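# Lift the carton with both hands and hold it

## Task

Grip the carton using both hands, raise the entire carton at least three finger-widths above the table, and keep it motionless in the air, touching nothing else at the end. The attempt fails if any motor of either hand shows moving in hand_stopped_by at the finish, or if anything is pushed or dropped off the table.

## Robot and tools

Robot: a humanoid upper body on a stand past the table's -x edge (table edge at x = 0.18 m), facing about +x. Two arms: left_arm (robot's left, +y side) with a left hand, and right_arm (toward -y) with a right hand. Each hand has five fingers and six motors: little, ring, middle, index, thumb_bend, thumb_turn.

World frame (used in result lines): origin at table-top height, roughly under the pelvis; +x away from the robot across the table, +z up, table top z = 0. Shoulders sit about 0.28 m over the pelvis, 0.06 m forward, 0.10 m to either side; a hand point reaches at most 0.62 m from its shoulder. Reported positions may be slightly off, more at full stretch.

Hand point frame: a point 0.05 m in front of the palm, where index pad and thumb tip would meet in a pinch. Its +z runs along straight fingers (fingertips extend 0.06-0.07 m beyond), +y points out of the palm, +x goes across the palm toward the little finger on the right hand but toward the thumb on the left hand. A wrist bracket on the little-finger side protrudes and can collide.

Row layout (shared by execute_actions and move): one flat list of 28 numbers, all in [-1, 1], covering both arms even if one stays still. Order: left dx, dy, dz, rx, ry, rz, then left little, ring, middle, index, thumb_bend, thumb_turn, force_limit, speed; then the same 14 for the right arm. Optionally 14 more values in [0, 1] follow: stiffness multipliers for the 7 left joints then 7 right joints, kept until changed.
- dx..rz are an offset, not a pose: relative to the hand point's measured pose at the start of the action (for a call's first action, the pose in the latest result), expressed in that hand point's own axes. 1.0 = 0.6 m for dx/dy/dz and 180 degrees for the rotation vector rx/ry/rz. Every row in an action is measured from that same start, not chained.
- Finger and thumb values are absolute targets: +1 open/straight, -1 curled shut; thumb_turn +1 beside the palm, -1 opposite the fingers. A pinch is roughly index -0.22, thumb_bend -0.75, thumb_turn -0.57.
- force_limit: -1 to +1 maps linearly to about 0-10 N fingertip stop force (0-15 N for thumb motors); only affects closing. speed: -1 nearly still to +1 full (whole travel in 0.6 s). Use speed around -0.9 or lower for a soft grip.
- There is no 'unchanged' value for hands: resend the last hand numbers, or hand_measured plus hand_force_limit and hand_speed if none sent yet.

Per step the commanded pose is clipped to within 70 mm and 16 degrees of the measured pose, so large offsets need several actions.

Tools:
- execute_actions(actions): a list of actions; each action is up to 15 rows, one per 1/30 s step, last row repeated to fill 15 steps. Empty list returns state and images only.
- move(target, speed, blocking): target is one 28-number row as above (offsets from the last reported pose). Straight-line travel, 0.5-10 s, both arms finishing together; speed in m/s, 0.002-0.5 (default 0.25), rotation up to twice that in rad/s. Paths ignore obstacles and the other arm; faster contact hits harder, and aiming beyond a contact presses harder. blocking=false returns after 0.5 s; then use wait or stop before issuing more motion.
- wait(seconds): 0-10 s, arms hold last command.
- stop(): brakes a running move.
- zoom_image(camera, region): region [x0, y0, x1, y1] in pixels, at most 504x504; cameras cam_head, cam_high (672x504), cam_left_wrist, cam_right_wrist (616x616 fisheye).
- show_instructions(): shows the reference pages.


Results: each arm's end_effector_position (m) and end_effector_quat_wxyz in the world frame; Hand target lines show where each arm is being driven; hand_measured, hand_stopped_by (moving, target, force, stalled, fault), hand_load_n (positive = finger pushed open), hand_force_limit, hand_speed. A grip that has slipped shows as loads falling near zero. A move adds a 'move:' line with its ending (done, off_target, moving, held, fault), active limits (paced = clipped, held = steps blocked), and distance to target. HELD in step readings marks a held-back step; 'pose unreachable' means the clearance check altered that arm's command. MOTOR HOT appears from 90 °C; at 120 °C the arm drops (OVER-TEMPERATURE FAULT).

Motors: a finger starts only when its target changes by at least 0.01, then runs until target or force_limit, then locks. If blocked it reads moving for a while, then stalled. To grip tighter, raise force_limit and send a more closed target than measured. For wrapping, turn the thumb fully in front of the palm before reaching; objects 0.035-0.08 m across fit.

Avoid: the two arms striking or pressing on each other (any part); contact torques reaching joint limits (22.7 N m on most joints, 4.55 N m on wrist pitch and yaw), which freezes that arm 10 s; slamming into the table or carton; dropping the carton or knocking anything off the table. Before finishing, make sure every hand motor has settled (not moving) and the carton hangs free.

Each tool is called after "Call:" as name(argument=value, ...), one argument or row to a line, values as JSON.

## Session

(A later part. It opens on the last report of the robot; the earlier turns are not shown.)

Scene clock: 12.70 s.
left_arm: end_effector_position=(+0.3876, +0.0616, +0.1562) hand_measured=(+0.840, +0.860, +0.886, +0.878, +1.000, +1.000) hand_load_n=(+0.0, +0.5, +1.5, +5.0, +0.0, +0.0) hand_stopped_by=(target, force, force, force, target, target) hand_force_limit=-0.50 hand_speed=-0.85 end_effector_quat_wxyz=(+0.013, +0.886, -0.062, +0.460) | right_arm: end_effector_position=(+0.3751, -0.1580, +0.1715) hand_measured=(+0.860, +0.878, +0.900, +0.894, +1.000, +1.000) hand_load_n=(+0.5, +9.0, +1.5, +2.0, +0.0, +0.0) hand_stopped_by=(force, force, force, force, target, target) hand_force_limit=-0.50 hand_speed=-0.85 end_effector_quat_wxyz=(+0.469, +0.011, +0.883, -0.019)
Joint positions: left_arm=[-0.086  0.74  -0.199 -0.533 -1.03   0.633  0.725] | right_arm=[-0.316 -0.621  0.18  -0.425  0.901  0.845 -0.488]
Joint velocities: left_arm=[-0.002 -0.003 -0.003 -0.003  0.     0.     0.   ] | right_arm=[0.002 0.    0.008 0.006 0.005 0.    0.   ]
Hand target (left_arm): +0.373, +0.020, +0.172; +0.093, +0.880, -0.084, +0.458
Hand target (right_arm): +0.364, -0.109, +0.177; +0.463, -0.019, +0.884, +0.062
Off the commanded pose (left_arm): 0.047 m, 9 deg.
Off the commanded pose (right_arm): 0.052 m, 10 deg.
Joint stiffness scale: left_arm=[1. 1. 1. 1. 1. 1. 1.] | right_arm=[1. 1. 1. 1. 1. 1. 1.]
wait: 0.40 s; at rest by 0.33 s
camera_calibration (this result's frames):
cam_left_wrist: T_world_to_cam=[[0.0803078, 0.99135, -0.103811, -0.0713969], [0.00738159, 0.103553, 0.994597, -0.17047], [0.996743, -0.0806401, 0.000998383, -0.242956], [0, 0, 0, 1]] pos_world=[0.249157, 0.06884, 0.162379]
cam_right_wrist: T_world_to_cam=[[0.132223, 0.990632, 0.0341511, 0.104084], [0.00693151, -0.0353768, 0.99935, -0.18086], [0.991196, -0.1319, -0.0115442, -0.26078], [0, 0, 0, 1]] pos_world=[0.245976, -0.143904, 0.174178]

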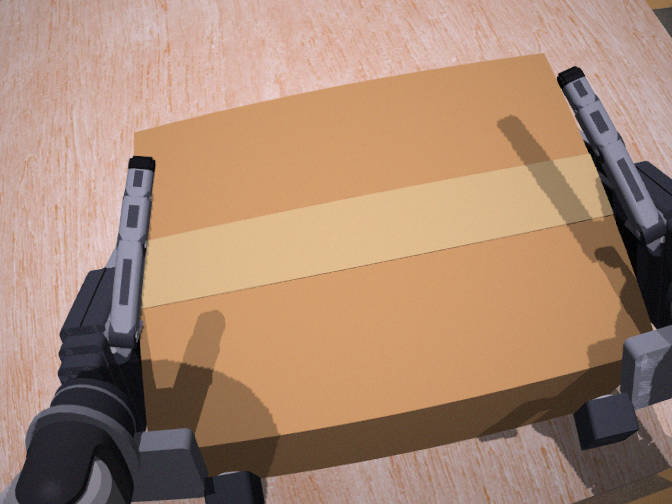

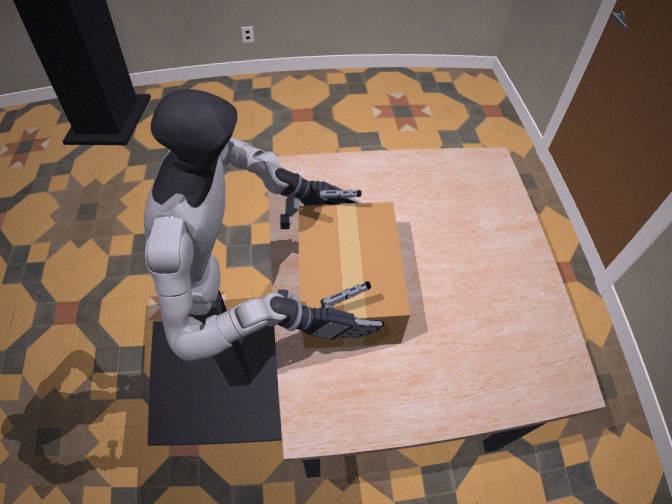

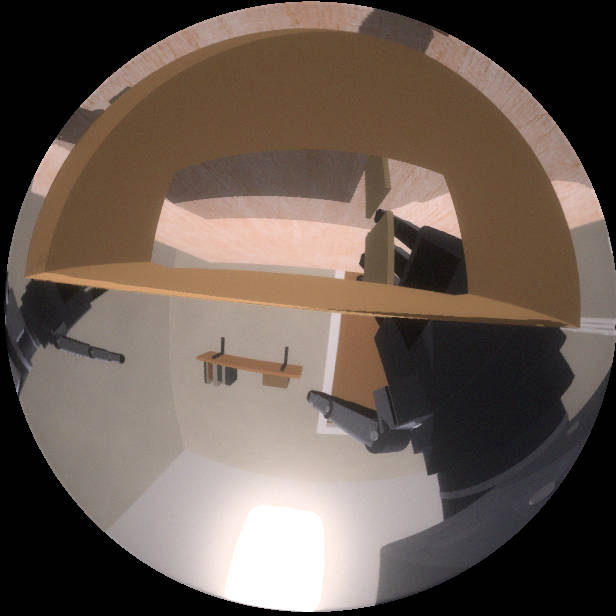

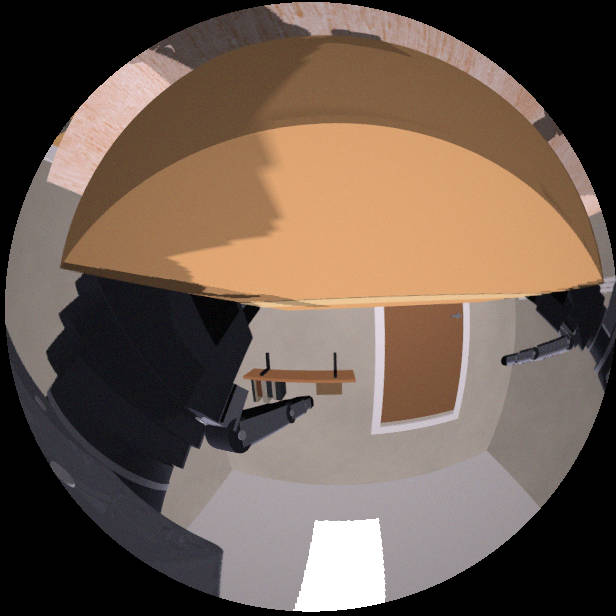

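Call:
execute_actions(
  actions=[
    [[0.015,0.073,-0.0295,-0.052,0.004,-0.012,0.84,0.8,0.75,0.75,1,1,-0.5,-0.85,0.003,0.083,-0.024,-0.055,0.003,0.008,0.84,0.8,0.75,0.75,1,1,-0.5,-0.85],[0.015,0.075,-0.0295,-0.053,0.004,-0.013,0.84,0.8,0.75,0.75,1,1,-0.5,-0.85,0.003,0.085,-0.024,-0.056,0.003,0.009,0.84,0.8,0.75,0.75,1,1,-0.5,-0.85],[0.015,0.077,-0.0295,-0.054,0.004,-0.014,0.84,0.8,0.75,0.75,1,1,-0.5,-0.85,0.003,0.087,-0.025,-0.056,0.003,0.01,0.84,0.8,0.75,0.75,1,1,-0.5,-0.85],[0.015,0.079,-0.0295,-0.055,0.004,-0.015,0.84,0.8,0.75,0.75,1,1,-0.5,-0.85,0.003,0.089,-0.025,-0.057,0.003,0.011,0.84,0.8,0.75,0.75,1,1,-0.5,-0.85],[0.015,0.081,-0.03,-0.056,0.004,-0.016,0.84,0.8,0.75,0.75,1,1,-0.5,-0.85,0.003,0.091,-0.026,-0.058,0.003,0.012,0.84,0.8,0.75,0.75,1,1,-0.5,-0.85],[0.016,0.083,-0.03,-0.057,0.004,-0.017,0.84,0.8,0.75,0.75,1,1,-0.5,-0.85,0.003,0.093,-0.026,-0.059,0.003,0.012,0.84,0.8,0.75,0.75,1,1,-0.5,-0.85],[0.017,0.084,-0.031,-0.058,0.005,-0.018,0.84,0.8,0.75,0.75,1,1,-0.5,-0.85,0.003,0.095,-0.027,-0.06,0.003,0.012,0.84,0.8,0.75,0.75,1,1,-0.5,-0.85],[0.0185,0.084,-0.031,-0.058,0.005,-0.018,0.84,0.8,0.75,0.75,1,1,-0.5,-0.85,0.002,0.095,-0.027,-0.06,0.003,0.012,0.84,0.8,0.75,0.75,1,1,-0.5,-0.85],[0.02,0.084,-0.032,-0.058,0.006,-0.018,0.84,0.8,0.75,0.75,1,1,-0.5,-0.85,0.001,0.095,-0.028,-0.06,0.003,0.012,0.84,0.8,0.75,0.75,1,1,-0.5,-0.85],[0.0215,0.084,-0.033,-0.058,0.006,-0.018,0.84,0.8,0.75,0.75,1,1,-0.5,-0.85,0,0.095,-0.028,-0.06,0.003,0.012,0.84,0.8,0.75,0.75,1,1,-0.5,-0.85],[0.023,0.084,-0.034,-0.058,0.007,-0.018,0.84,0.8,0.75,0.75,1,1,-0.5,-0.85,-0.001,0.095,-0.029,-0.06,0.003,0.012,0.84,0.8,0.75,0.75,1,1,-0.5,-0.85],[0.0245,0.084,-0.035,-0.058,0.007,-0.018,0.84,0.8,0.75,0.75,1,1,-0.5,-0.85,-0.002,0.095,-0.029,-0.06,0.003,0.012,0.84,0.8,0.75,0.75,1,1,-0.5,-0.85],[0.026,0.084,-0.036,-0.058,0.008,-0.018,0.84,0.8,0.75,0.75,1,1,-0.5,-0.85,-0.003,0.095,-0.03,-0.06,0.003,0.012,0.84,0.8,0.75,0.75,1,1,-0.5,-0.85]],
  ],
)

Call:
wait(
  seconds=0.4,
)

Scene clock: 14.60 s.
left_arm: end_effector_position=(+0.3871, +0.0601, +0.1617) hand_measured=(+0.840, +0.860, +0.886, +0.878, +1.000, +1.000) hand_load_n=(+0.0, +2.0, +1.5, +3.5, +0.0, +0.0) hand_stopped_by=(target, force, force, force, target, target) hand_force_limit=-0.50 hand_speed=-0.85 end_effector_quat_wxyz=(+0.017, +0.884, -0.058, +0.464) | right_arm: end_effector_position=(+0.3738, -0.1589, +0.1772) hand_measured=(+0.860, +0.878, +0.900, +0.894, +1.000, +1.000) hand_load_n=(+1.5, +10.5, +1.5, +1.0, +0.0, +0.0) hand_stopped_by=(force, force, force, force, target, target) hand_force_limit=-0.50 hand_speed=-0.85 end_effector_quat_wxyz=(+0.473, +0.018, +0.880, -0.022)
Joint positions: left_arm=[-0.083  0.741 -0.194 -0.554 -1.044  0.629  0.741] | right_arm=[-0.305 -0.617  0.164 -0.458  0.919  0.857 -0.52 ]
Joint velocities: left_arm=[ 0.     0.015  0.018 -0.067 -0.009  0.     0.041] | right_arm=[-0.031 -0.005 -0.054 -0.051  0.044  0.031 -0.039]
Hand target (left_arm): +0.371, +0.014, +0.182; +0.107, +0.876, -0.082, +0.464
Hand target (right_arm): +0.360, -0.103, +0.185; +0.465, -0.020, +0.882, +0.072
Off the commanded pose (left_arm): 0.054 m, 11 deg.
Off the commanded pose (right_arm): 0.060 m, 12 deg.
Joint stiffness scale: left_arm=[1. 1. 1. 1. 1. 1. 1.] | right_arm=[1. 1. 1. 1. 1. 1. 1.]
Step readings (end_effector_position):
0: left_arm (+0.3876, +0.0616, +0.1562) | right_arm (+0.3751, -0.1580, +0.1715)
1: left_arm (+0.3876, +0.0616, +0.1563) | right_arm (+0.3751, -0.1580, +0.1715)
2: left_arm (+0.3873, +0.0615, +0.1566) | right_arm (+0.3748, -0.1580, +0.1718)
4: left_arm (+0.3869, +0.0614, +0.1572) | right_arm (+0.3741, -0.1580, +0.1724)
8: left_arm (+0.3871, +0.0609, +0.1579) | right_arm (+0.3735, -0.1582, +0.1727)
15: end_effector_position above
camera_calibration (this result's frames):
cam_left_wrist: T_world_to_cam=[[0.0766876, 0.990411, -0.114915, -0.0660649], [-0.00117329, 0.115344, 0.993325, -0.17294], [0.997054, -0.0760409, 0.0100075, -0.244438], [0, 0, 0, 1]] pos_world=[0.248582, 0.0667916, 0.16664]
cam_right_wrist: T_world_to_cam=[[0.146375, 0.988543, 0.0368507, 0.0989031], [-0.00344192, -0.0367428, 0.999319, -0.182926], [0.989223, -0.146402, -0.00197575, -0.262726], [0, 0, 0, 1]] pos_world=[0.244788, -0.142955, 0.178637]

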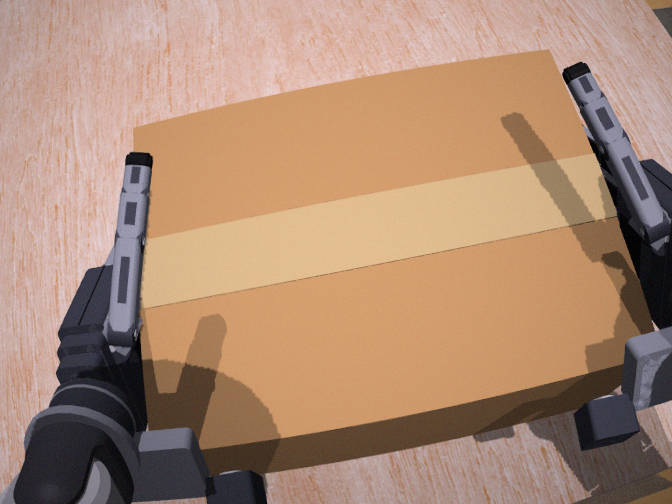

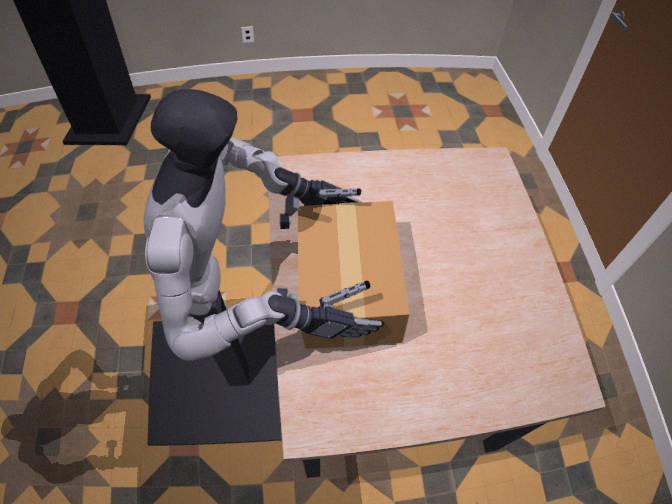

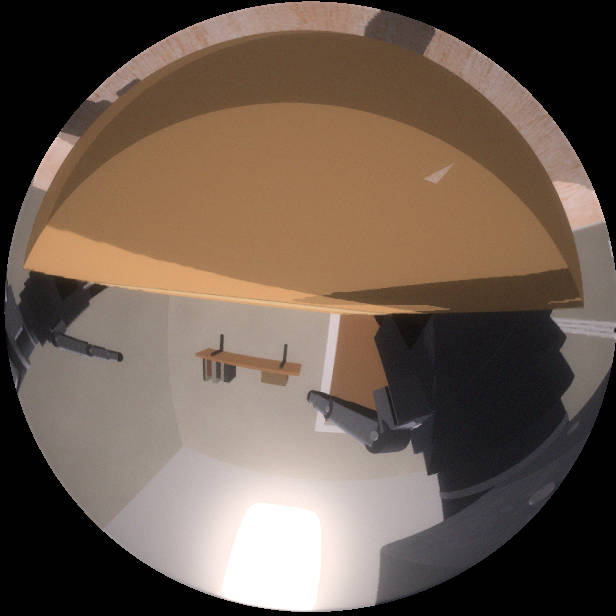

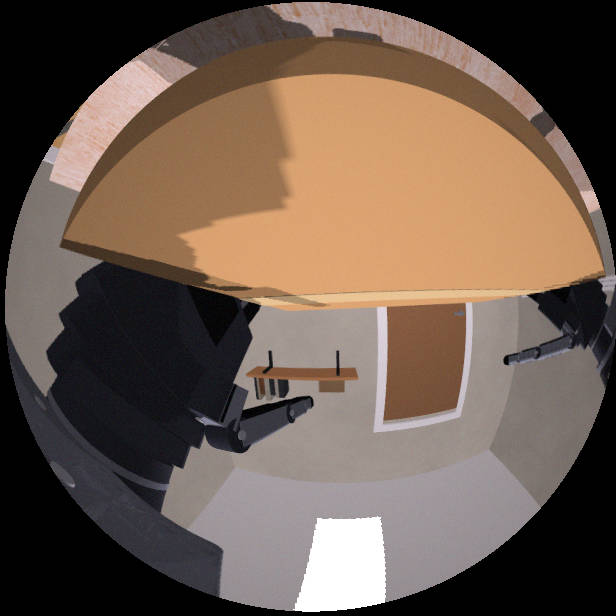

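Scene clock: 15.00 s.
left_arm: end_effector_position=(+0.3873, +0.0602, +0.1627) hand_measured=(+0.840, +0.860, +0.886, +0.878, +1.000, +1.000) hand_load_n=(+0.0, +2.0, +1.5, +3.5, +0.0, +0.0) hand_stopped_by=(target, force, force, force, target, target) hand_force_limit=-0.50 hand_speed=-0.85 end_effector_quat_wxyz=(+0.017, +0.883, -0.057, +0.465) | right_arm: end_effector_position=(+0.3741, -0.1588, +0.1784) hand_measured=(+0.860, +0.878, +0.900, +0.894, +1.000, +1.000) hand_load_n=(+1.5, +10.5, +1.0, +1.0, +0.0, +0.0) hand_stopped_by=(force, force, force, force, target, target) hand_force_limit=-0.50 hand_speed=-0.85 end_effector_quat_wxyz=(+0.474, +0.018, +0.880, -0.022)
Joint positions: left_arm=[-0.083  0.742 -0.193 -0.556 -1.045  0.629  0.743] | right_arm=[-0.306 -0.617  0.162 -0.46   0.921  0.859 -0.521]
Joint velocities: left_arm=[0.017 0.008 0.005 0.005 0.002 0.    0.   ] | right_arm=[-0.014  0.015 -0.002  0.002  0.009  0.     0.   ]
Hand target (left_arm): +0.371, +0.014, +0.182; +0.107, +0.876, -0.082, +0.464
Hand target (right_arm): +0.360, -0.103, +0.185; +0.465, -0.020, +0.882, +0.072
Off the commanded pose (left_arm): 0.053 m, 11 deg.
Off the commanded pose (right_arm): 0.060 m, 12 deg.
Joint stiffness scale: left_arm=[1. 1. 1. 1. 1. 1. 1.] | right_arm=[1. 1. 1. 1. 1. 1. 1.]
wait: 0.40 s; at rest by 0.17 s
camera_calibration (this result's frames):
cam_left_wrist: T_world_to_cam=[[0.0767298, 0.990462, -0.114444, -0.0661271], [-0.0039157, 0.115081, 0.993348, -0.172881], [0.997044, -0.0757713, 0.0127085, -0.245103], [0, 0, 0, 1]] pos_world=[0.248775, 0.06682, 0.167278]
cam_right_wrist: T_world_to_cam=[[0.146437, 0.988509, 0.0375065, 0.0985925], [-0.00616028, -0.0370032, 0.999296, -0.183162], [0.989201, -0.146565, 0.000670857, -0.26357], [0, 0, 0, 1]] pos_world=[0.245158, -0.142867, 0.179512]

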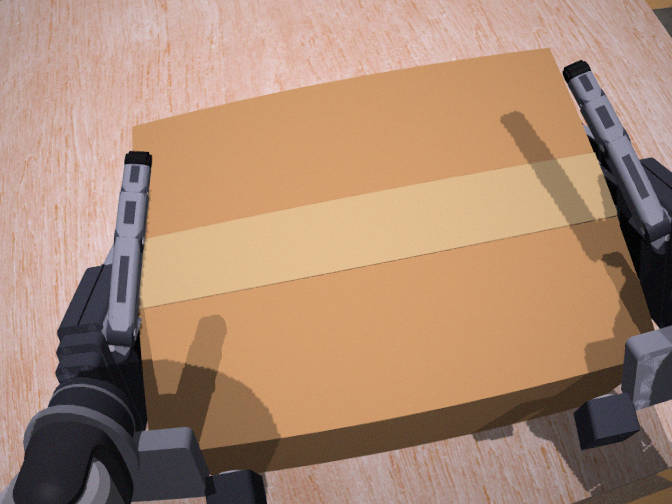

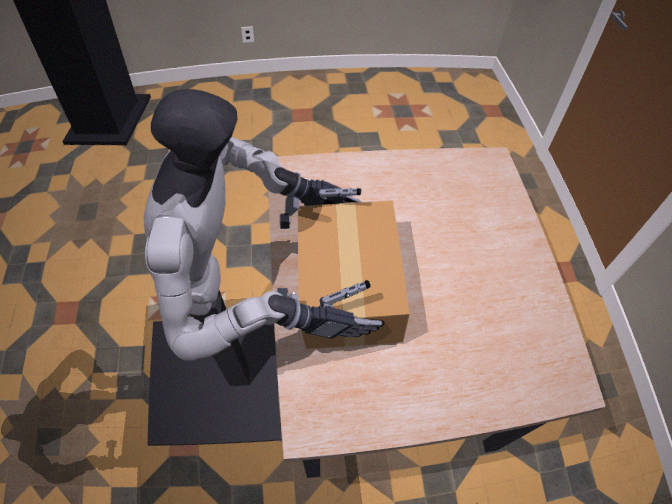

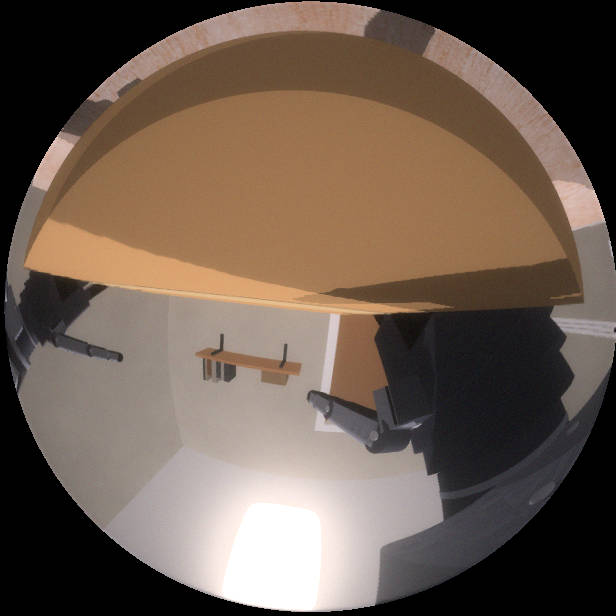

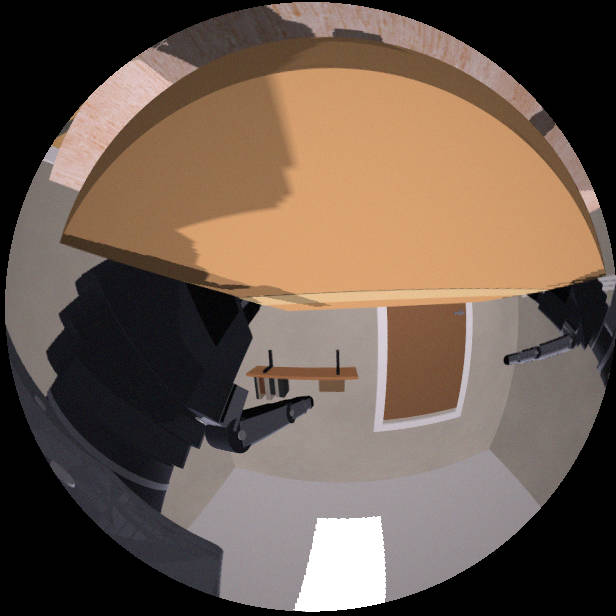

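Call:
execute_actions(
  actions=[
    [[0.013,0.078,-0.031,-0.057,0.003,-0.012,0.84,0.8,0.75,0.75,1,1,-0.5,-0.85,0.007,0.09,-0.028,-0.063,0.005,0.007,0.84,0.8,0.75,0.75,1,1,-0.5,-0.85],[0.01,0.076,-0.029,-0.055,0.002,-0.012,0.84,0.8,0.75,0.75,1,1,-0.5,-0.85,0.009,0.088,-0.026,-0.062,0.005,0.007,0.84,0.8,0.75,0.75,1,1,-0.5,-0.85],[0.007,0.074,-0.027,-0.054,0.001,-0.012,0.84,0.8,0.75,0.75,1,1,-0.5,-0.85,0.011,0.086,-0.024,-0.06,0.005,0.007,0.84,0.8,0.75,0.75,1,1,-0.5,-0.85],[0.004,0.072,-0.025,-0.052,0,-0.011,0.84,0.8,0.75,0.75,1,1,-0.5,-0.85,0.013,0.084,-0.022,-0.058,0.005,0.007,0.84,0.8,0.75,0.75,1,1,-0.5,-0.85],[0.001,0.069,-0.023,-0.05,0,-0.011,0.84,0.8,0.75,0.75,1,1,-0.5,-0.85,0.015,0.08,-0.02,-0.056,0.005,0.007,0.84,0.8,0.75,0.75,1,1,-0.5,-0.85],[-0.002,0.066,-0.02,-0.048,0,-0.01,0.84,0.8,0.75,0.75,1,1,-0.5,-0.85,0.017,0.076,-0.017,-0.053,0.005,0.006,0.84,0.8,0.75,0.75,1,1,-0.5,-0.85],[-0.005,0.062,-0.017,-0.045,0,-0.01,0.84,0.8,0.75,0.75,1,1,-0.5,-0.85,0.018,0.072,-0.014,-0.05,0.005,0.006,0.84,0.8,0.75,0.75,1,1,-0.5,-0.85],[-0.008,0.057,-0.014,-0.041,0,-0.009,0.84,0.8,0.75,0.75,1,1,-0.5,-0.85,0.019,0.066,-0.011,-0.046,0.005,0.005,0.84,0.8,0.75,0.75,1,1,-0.5,-0.85],[-0.01,0.051,-0.011,-0.037,0,-0.008,0.84,0.8,0.75,0.75,1,1,-0.5,-0.85,0.019,0.059,-0.008,-0.041,0.005,0.005,0.84,0.8,0.75,0.75,1,1,-0.5,-0.85],[-0.011,0.044,-0.008,-0.032,0,-0.007,0.84,0.8,0.75,0.75,1,1,-0.5,-0.85,0.019,0.051,-0.005,-0.036,0.005,0.004,0.84,0.8,0.75,0.75,1,1,-0.5,-0.85],[-0.012,0.036,-0.005,-0.026,0,-0.007,0.84,0.8,0.75,0.75,1,1,-0.5,-0.85,0.019,0.042,-0.002,-0.03,0.005,0.004,0.84,0.8,0.75,0.75,1,1,-0.5,-0.85],[-0.012,0.027,-0.002,-0.02,0,-0.007,0.84,0.8,0.75,0.75,1,1,-0.5,-0.85,0.019,0.032,0.001,-0.023,0.005,0.004,0.84,0.8,0.75,0.75,1,1,-0.5,-0.85],[-0.012,0.017,0.001,-0.014,0,-0.007,0.84,0.8,0.75,0.75,1,1,-0.5,-0.85,0.019,0.021,0.004,-0.015,0.005,0.004,0.84,0.8,0.75,0.75,1,1,-0.5,-0.85],[-0.012,0.006,0.004,-0.008,0,-0.007,0.84,0.8,0.75,0.75,1,1,-0.5,-0.85,0.019,0.009,0.007,-0.008,0.005,0.004,0.84,0.8,0.75,0.75,1,1,-0.5,-0.85],[-0.012,-0.005,0.006,-0.002,0,-0.007,0.84,0.8,0.75,0.75,1,1,-0.5,-0.85,0.019,-0.004,0.01,-0.002,0.005,0.004,0.84,0.8,0.75,0.75,1,1,-0.5,-0.85]],
    [[0,-0.012,0,0,0,-0.004,0.9,0.9,0.9,0.9,1,1,-0.5,-0.5,0,-0.012,0,0,0,0.003,0.9,0.9,0.9,0.9,1,1,-0.5,-0.5],[0,-0.018,0,0,0,-0.004,0.9,0.9,0.9,0.9,1,1,-0.5,-0.5,0,-0.018,0,0,0,0.003,0.9,0.9,0.9,0.9,1,1,-0.5,-0.5],[0,-0.018,0,0,0,-0.004,0.9,0.9,0.9,0.9,1,1,-0.5,-0.5,0,-0.018,0,0,0,0.003,0.9,0.9,0.9,0.9,1,1,-0.5,-0.5],[0,-0.018,0,0,0,-0.004,0.9,0.9,0.9,0.9,1,1,-0.5,-0.5,0,-0.018,0,0,0,0.003,0.9,0.9,0.9,0.9,1,1,-0.5,-0.5],[-0.005,-0.018,-0.006,0,0,-0.004,0.9,0.9,0.9,0.9,1,1,-0.5,-0.5,0.007,-0.018,-0.004,0,0,0.003,0.9,0.9,0.9,0.9,1,1,-0.5,-0.5],[-0.01,-0.018,-0.012,0,0,-0.004,0.9,0.9,0.9,0.9,1,1,-0.5,-0.5,0.014,-0.018,-0.009,0,0,0.003,0.9,0.9,0.9,0.9,1,1,-0.5,-0.5],[-0.015,-0.018,-0.018,0,0,-0.004,0.9,0.9,0.9,0.9,1,1,-0.5,-0.5,0.021,-0.018,-0.013,0,0,0.003,0.9,0.9,0.9,0.9,1,1,-0.5,-0.5],[-0.02,-0.018,-0.024,0,0,-0.004,0.9,0.9,0.9,0.9,1,1,-0.5,-0.5,0.028,-0.018,-0.018,0,0,0.003,0.9,0.9,0.9,0.9,1,1,-0.5,-0.5],[-0.025,-0.018,-0.03,0,0,-0.004,0.9,0.9,0.9,0.9,1,1,-0.5,-0.5,0.035,-0.018,-0.022,0,0,0.003,0.9,0.9,0.9,0.9,1,1,-0.5,-0.5],[-0.03,-0.018,-0.036,0,0,-0.004,0.9,0.9,0.9,0.9,1,1,-0.5,-0.5,0.042,-0.018,-0.027,0,0,0.003,0.9,0.9,0.9,0.9,1,1,-0.5,-0.5],[-0.035,-0.018,-0.042,0,0,-0.004,0.9,0.9,0.9,0.9,1,1,-0.5,-0.5,0.049,-0.018,-0.031,0,0,0.003,0.9,0.9,0.9,0.9,1,1,-0.5,-0.5],[-0.04,-0.018,-0.048,0,0,-0.004,0.9,0.9,0.9,0.9,1,1,-0.5,-0.5,0.056,-0.018,-0.036,0,0,0.003,0.9,0.9,0.9,0.9,1,1,-0.5,-0.5]],
  ],
)

Call:
wait(
  seconds=0.4,
)

Scene clock: 18.50 s.
left_arm: end_effector_position=(+0.3494, +0.0769, +0.1446) hand_measured=(+0.900, +0.900, +0.900, +0.900, +1.000, +1.000) hand_load_n=(+0.0, +0.0, +0.0, +0.0, +0.0, +0.0) hand_stopped_by=(target, target, target, target, target, target) hand_force_limit=-0.50 hand_speed=-0.50 end_effector_quat_wxyz=(+0.022, +0.889, -0.047, +0.456) | right_arm: end_effector_position=(+0.3350, -0.1693, +0.1464) hand_measured=(+0.900, +0.900, +0.900, +0.900, +1.000, +1.000) hand_load_n=(+0.0, +0.0, +0.0, +0.0, +0.0, +0.0) hand_stopped_by=(target, target, target, target, target, target) hand_force_limit=-0.50 hand_speed=-0.50 end_effector_quat_wxyz=(+0.461, +0.025, +0.887, -0.018)
Joint positions: left_arm=[ 0.167  0.759 -0.198 -0.616 -0.938  0.47   0.657] | right_arm=[-0.069 -0.66   0.178 -0.486  0.824  0.681 -0.414]
Joint velocities: left_arm=[ 0.282 -0.003 -0.054 -0.071  0.124 -0.122 -0.046] | right_arm=[ 0.321 -0.029  0.035 -0.018 -0.123 -0.166  0.08 ]
Hand target (left_arm): +0.349, +0.076, +0.147; +0.023, +0.886, -0.047, +0.461
Hand target (right_arm): +0.336, -0.169, +0.150; +0.469, +0.022, +0.883, -0.019
Off the commanded pose (left_arm): 0.005 m, 1 deg.
Off the commanded pose (right_arm): 0.005 m, 1 deg.
Joint stiffness scale: left_arm=[1. 1. 1. 1. 1. 1. 1.] | right_arm=[1. 1. 1. 1. 1. 1. 1.]
Step readings (end_effector_position; steps 1 to 15: 1st action; 16 to 30: 2nd action):
0: left_arm (+0.3873, +0.0602, +0.1627) | right_arm (+0.3741, -0.1588, +0.1784)
1: left_arm (+0.3873, +0.0602, +0.1627) | right_arm (+0.3741, -0.1589, +0.1785)
2: left_arm (+0.3870, +0.0603, +0.1629) | right_arm (+0.3737, -0.1588, +0.1788)
4: left_arm (+0.3866, +0.0604, +0.1632) | right_arm (+0.3729, -0.1590, +0.1791)
8: left_arm (+0.3872, +0.0608, +0.1611) | right_arm (+0.3731, -0.1591, +0.1771)
15: left_arm (+0.3856, +0.0620, +0.1523) | right_arm (+0.3724, -0.1603, +0.1667)
16: left_arm (+0.3858, +0.0626, +0.1529) | right_arm (+0.3727, -0.1607, +0.1662)
17: left_arm (+0.3861, +0.0636, +0.1540) | right_arm (+0.3727, -0.1613, +0.1664)
19: left_arm (+0.3868, +0.0697, +0.1539) | right_arm (+0.3724, -0.1670, +0.1674)
23: left_arm (+0.3801, +0.0736, +0.1530) | right_arm (+0.3668, -0.1707, +0.1671)
30: end_effector_position above
camera_calibration (this result's frames):
cam_left_wrist: T_world_to_cam=[[0.0593738, 0.989359, -0.132831, -0.0730699], [0.0153533, 0.132145, 0.991112, -0.164702], [0.998118, -0.0608854, -0.00734405, -0.204407], [0, 0, 0, 1]] pos_world=[0.21089, 0.0816115, 0.152031]
cam_right_wrist: T_world_to_cam=[[0.156475, 0.98656, 0.0470647, 0.110776], [0.0233169, -0.0513282, 0.99841, -0.163932], [0.987407, -0.155129, -0.0310351, -0.222539], [0, 0, 0, 1]] pos_world=[0.206225, -0.152224, 0.151551]

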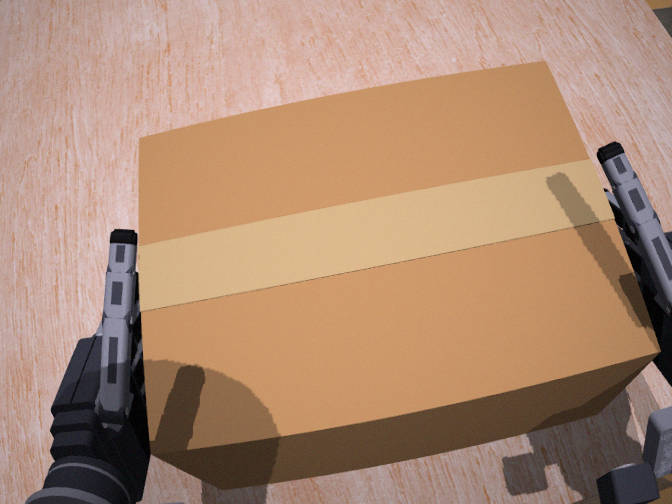

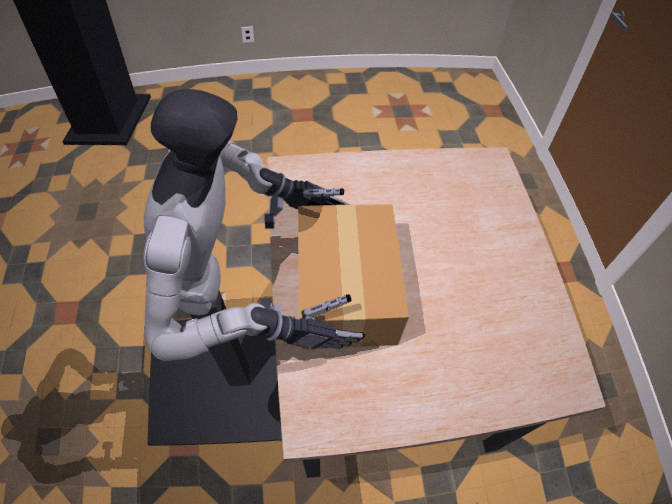

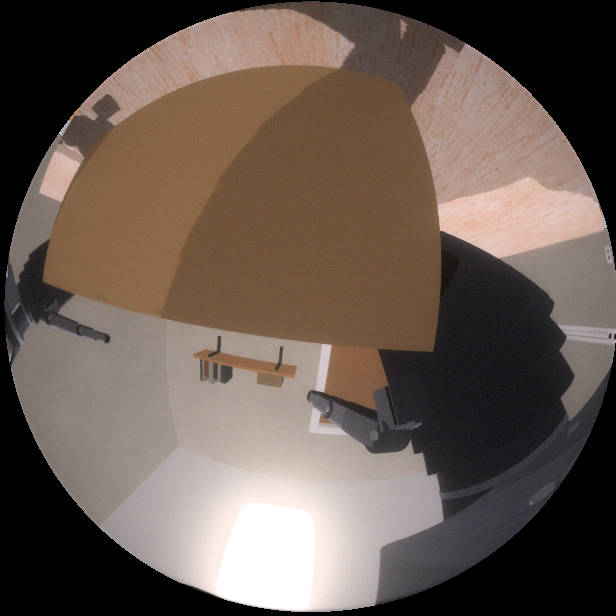

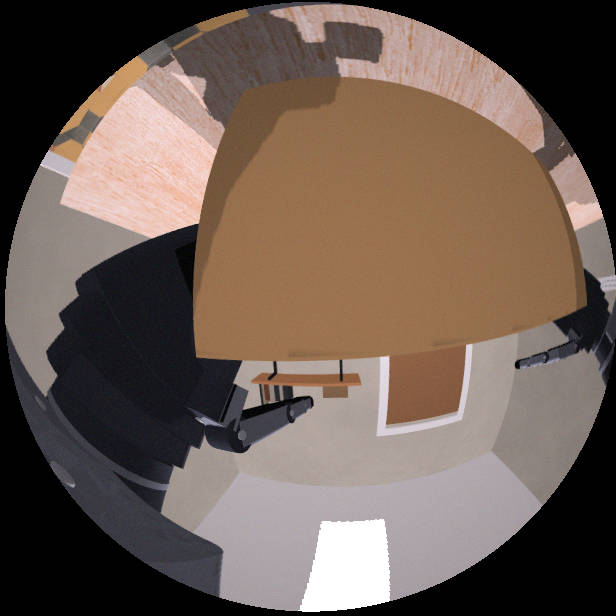

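Scene clock: 18.90 s.
left_arm: end_effector_position=(+0.3488, +0.0769, +0.1457) hand_measured=(+0.900, +0.900, +0.900, +0.900, +1.000, +1.000) hand_load_n=(+0.0, +0.0, +0.0, +0.0, +0.0, +0.0) hand_stopped_by=(target, target, target, target, target, target) hand_force_limit=-0.50 hand_speed=-0.50 end_effector_quat_wxyz=(+0.022, +0.887, -0.046, +0.458) | right_arm: end_effector_position=(+0.3350, -0.1691, +0.1485) hand_measured=(+0.900, +0.900, +0.900, +0.900, +1.000, +1.000) hand_load_n=(+0.0, +0.0, +0.0, +0.0, +0.0, +0.0) hand_stopped_by=(target, target, target, target, target, target) hand_force_limit=-0.50 hand_speed=-0.50 end_effector_quat_wxyz=(+0.466, +0.024, +0.884, -0.018)
Joint positions: left_arm=[ 0.174  0.759 -0.199 -0.62  -0.931  0.461  0.655] | right_arm=[-0.063 -0.661  0.178 -0.49   0.818  0.669 -0.41 ]
Joint velocities: left_arm=[-0.003 -0.006  0.008  0.     0.     0.     0.   ] | right_arm=[ 0.    -0.006 -0.002  0.    -0.003  0.     0.   ]
Hand target (left_arm): +0.349, +0.076, +0.147; +0.023, +0.886, -0.047, +0.461
Hand target (right_arm): +0.336, -0.169, +0.150; +0.469, +0.022, +0.883, -0.019
Off the commanded pose (left_arm): 0.004 m, 1 deg.
Off the commanded pose (right_arm): 0.003 m, 1 deg.
Joint stiffness scale: left_arm=[1. 1. 1. 1. 1. 1. 1.] | right_arm=[1. 1. 1. 1. 1. 1. 1.]
wait: 0.40 s; at rest by 0.30 s
camera_calibration (this result's frames):
cam_left_wrist: T_world_to_cam=[[0.0600686, 0.989164, -0.133962, -0.072926], [0.00986551, 0.13361, 0.990985, -0.16396], [0.998145, -0.0608487, -0.00173286, -0.204592], [0, 0, 0, 1]] pos_world=[0.210211, 0.0815933, 0.152358]
cam_right_wrist: T_world_to_cam=[[0.154823, 0.986771, 0.0480834, 0.110917], [0.0128036, -0.0506703, 0.998633, -0.162407], [0.987859, -0.153996, -0.0204791, -0.224066], [0, 0, 0, 1]] pos_world=[0.206252, -0.152184, 0.152263]

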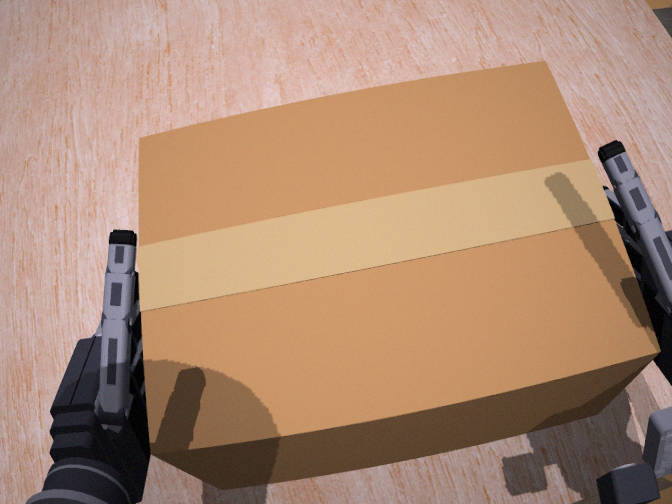

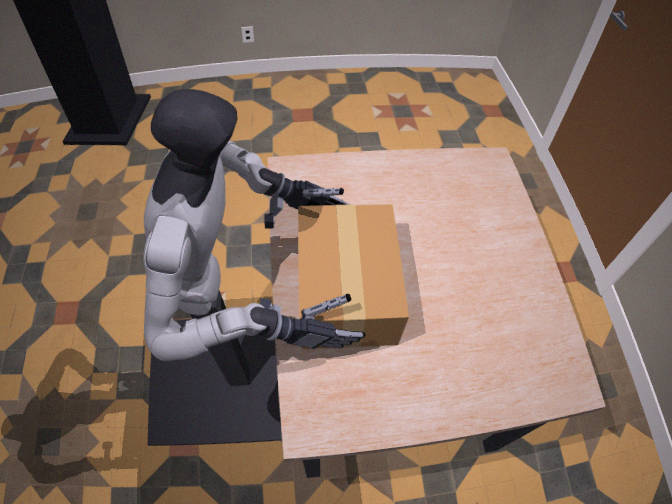

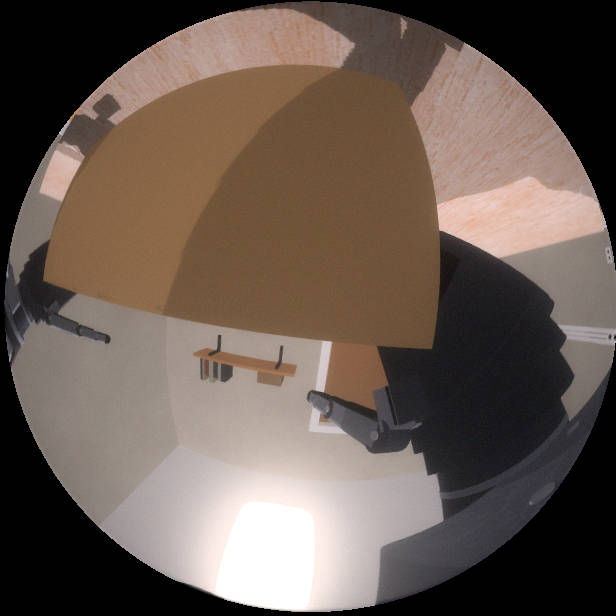

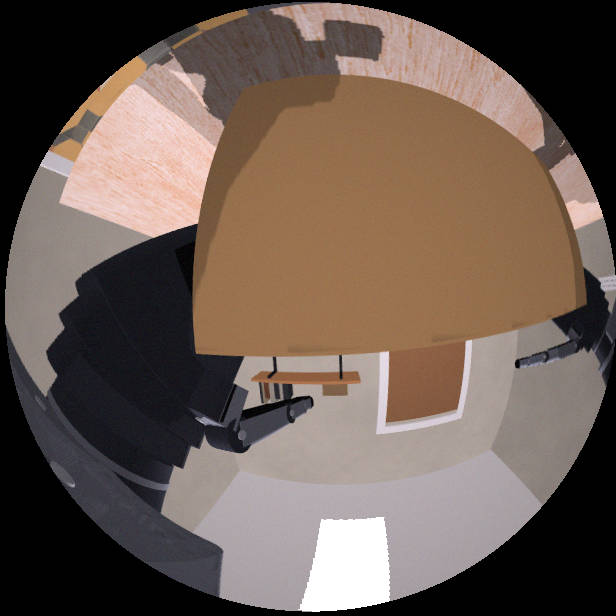

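Call:
move(
  target=[-0.003,0.024,0.002,0,0,0,0.82,0.845,0.87,0.865,1,1,0.5,-0.5,0.003,0.02,0.002,0,0,0,0.84,0.86,0.885,0.88,1,1,0.5,-0.5],
  speed=0.04,
)

Call:
move(
  target=[-0.004,0.078,-0.02,-0.05,0,-0.014,0.82,0.845,0.87,0.865,1,1,0.5,-0.5,0,0.09,-0.022,-0.055,0,0.014,0.84,0.86,0.885,0.88,1,1,0.5,-0.5],
  speed=0.15,
)

Scene clock: 20.13 s.
left_arm: end_effector_position=(+0.3480, +0.0654, +0.1425) hand_measured=(+0.820, +0.846, +0.870, +0.866, +1.000, +1.000) hand_load_n=(+0.5, +0.0, +0.5, +0.0, +0.0, +0.0) hand_stopped_by=(target, target, target, target, target, target) hand_force_limit=0.50 hand_speed=-0.50 end_effector_quat_wxyz=(+0.018, +0.888, -0.046, +0.458) | right_arm: end_effector_position=(+0.3355, -0.1601, +0.1456) hand_measured=(+0.840, +0.860, +0.886, +0.880, +1.000, +1.000) hand_load_n=(+0.0, +0.5, +0.0, +0.0, +0.0, +0.0) hand_stopped_by=(target, target, target, target, target, target) hand_force_limit=0.50 hand_speed=-0.50 end_effector_quat_wxyz=(+0.465, +0.026, +0.885, -0.021)
Joint positions: left_arm=[ 0.132  0.723 -0.262 -0.622 -0.908  0.476  0.719] | right_arm=[-0.075 -0.636  0.222 -0.497  0.807  0.669 -0.461]
Joint velocities: left_arm=[-0.002  0.    -0.017  0.003 -0.012  0.     0.009] | right_arm=[ 0.    -0.012 -0.005  0.008 -0.018  0.    -0.008]
Hand target (left_arm): +0.347, +0.062, +0.143; +0.022, +0.887, -0.048, +0.459
Hand target (right_arm): +0.336, -0.157, +0.146; +0.466, +0.024, +0.884, -0.018
Off the commanded pose (left_arm): 0.003 m, 1 deg.
Off the commanded pose (right_arm): 0.003 m, 0 deg.
Joint stiffness scale: left_arm=[1. 1. 1. 1. 1. 1. 1.] | right_arm=[1. 1. 1. 1. 1. 1. 1.]
move: done
camera_calibration (this result's frames):
cam_left_wrist: T_world_to_cam=[[0.0545797, 0.990455, -0.126566, -0.0611564], [0.0101475, 0.126198, 0.991953, -0.158923], [0.998458, -0.0554248, -0.00316279, -0.204804], [0, 0, 0, 1]] pos_world=[0.209439, 0.0692773, 0.149256]
cam_right_wrist: T_world_to_cam=[[0.161176, 0.985954, 0.0437841, 0.100451], [0.0145087, -0.0467265, 0.998802, -0.159001], [0.986819, -0.160348, -0.0218361, -0.22369], [0, 0, 0, 1]] pos_world=[0.206858, -0.142338, 0.149528]

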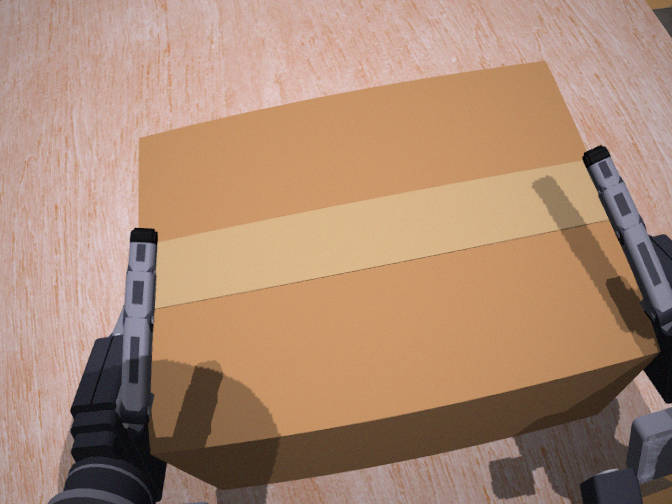

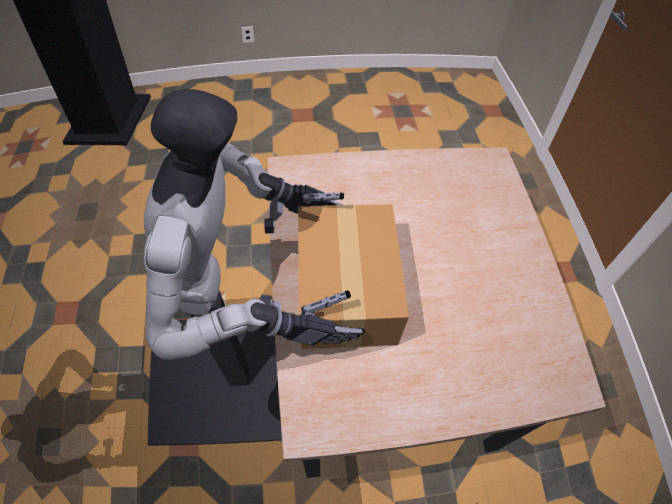

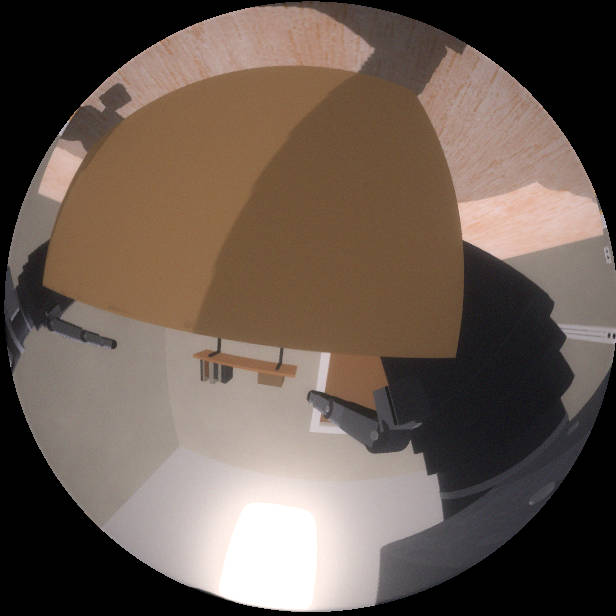

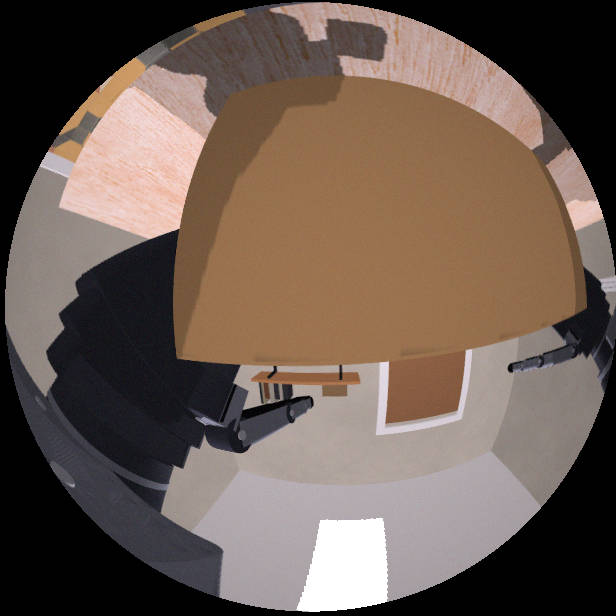

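Scene clock: 21.00 s.
left_arm: end_effector_position=(+0.3480, +0.0639, +0.1408) hand_measured=(+0.820, +0.846, +0.870, +0.866, +1.000, +1.000) hand_load_n=(+4.5, +1.5, +4.0, +3.0, +0.0, +0.0) hand_stopped_by=(target, target, target, target, target, target) hand_force_limit=0.50 hand_speed=-0.50 end_effector_quat_wxyz=(+0.012, +0.883, -0.044, +0.467) | right_arm: end_effector_position=(+0.3350, -0.1577, +0.1448) hand_measured=(+0.840, +0.860, +0.886, +0.880, +1.000, +1.000) hand_load_n=(+1.5, +7.5, +2.5, +1.5, +0.0, +0.0) hand_stopped_by=(target, target, target, target, target, target) hand_force_limit=0.50 hand_speed=-0.50 end_effector_quat_wxyz=(+0.468, +0.023, +0.883, -0.028)
Joint positions: left_arm=[ 0.128  0.727 -0.313 -0.6   -0.872  0.417  0.737] | right_arm=[-0.074 -0.634  0.246 -0.503  0.791  0.657 -0.483]
Joint velocities: left_arm=[-0.017  0.023 -0.043  0.015  0.    -0.048  0.025] | right_arm=[-0.011  0.014  0.023  0.005  0.003 -0.006 -0.009]
Hand target (left_arm): +0.331, +0.022, +0.150; +0.096, +0.884, -0.064, +0.453
Hand target (right_arm): +0.326, -0.108, +0.155; +0.466, +0.004, +0.882, +0.065
Off the commanded pose (left_arm): 0.047 m, 10 deg.
Off the commanded pose (right_arm): 0.053 m, 11 deg.
Joint stiffness scale: left_arm=[1. 1. 1. 1. 1. 1. 1.] | right_arm=[1. 1. 1. 1. 1. 1. 1.]
move: off_target (left_arm, right_arm)
camera_calibration (this result's frames):
cam_left_wrist: T_world_to_cam=[[0.0500959, 0.991688, -0.118511, -0.0596024], [-0.0124168, 0.119269, 0.992784, -0.148904], [0.998667, -0.0482628, 0.0182885, -0.20844], [0, 0, 0, 1]] pos_world=[0.209299, 0.0668067, 0.144578]
cam_right_wrist: T_world_to_cam=[[0.161933, 0.986363, 0.0294066, 0.100062], [0.00846154, -0.0311867, 0.999478, -0.153754], [0.986765, -0.1616, -0.0133963, -0.224171], [0, 0, 0, 1]] pos_world=[0.206301, -0.139718, 0.147728]

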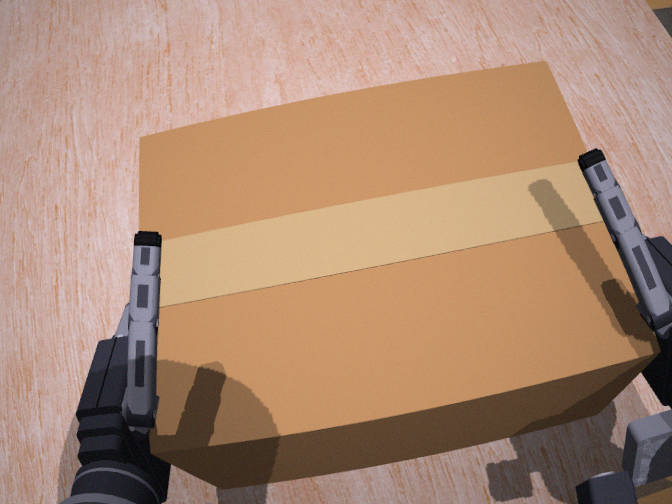

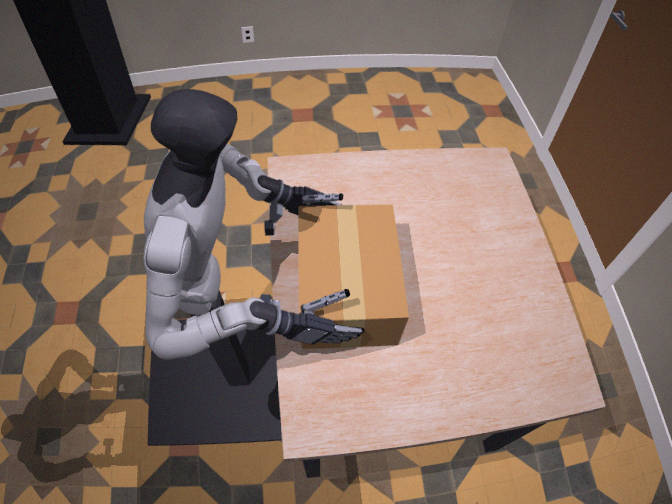

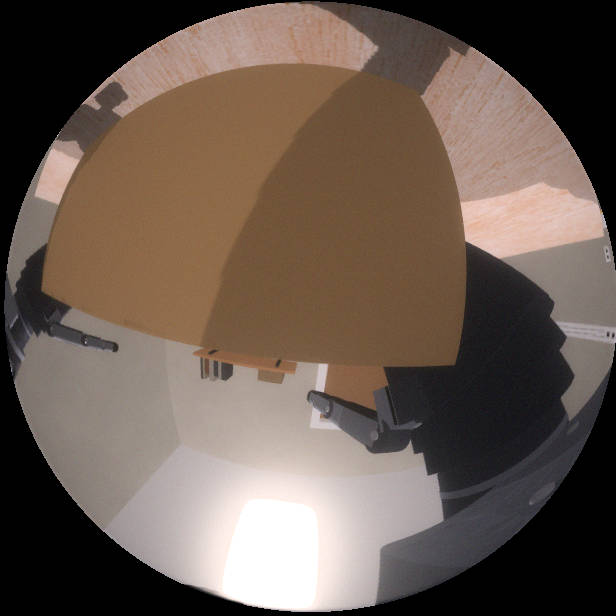

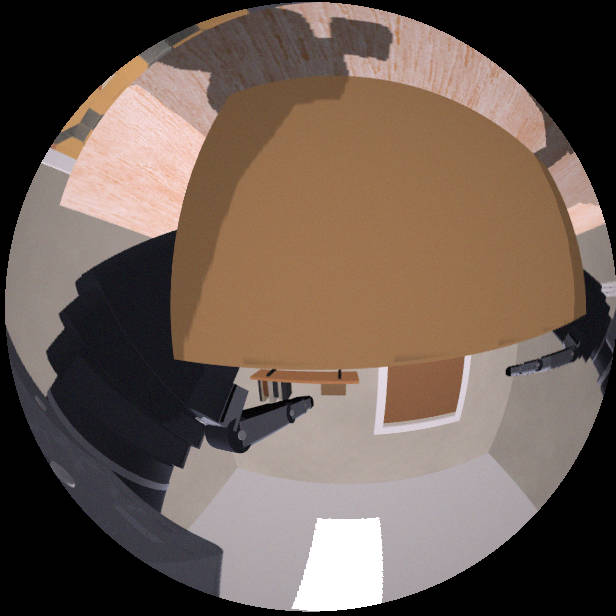

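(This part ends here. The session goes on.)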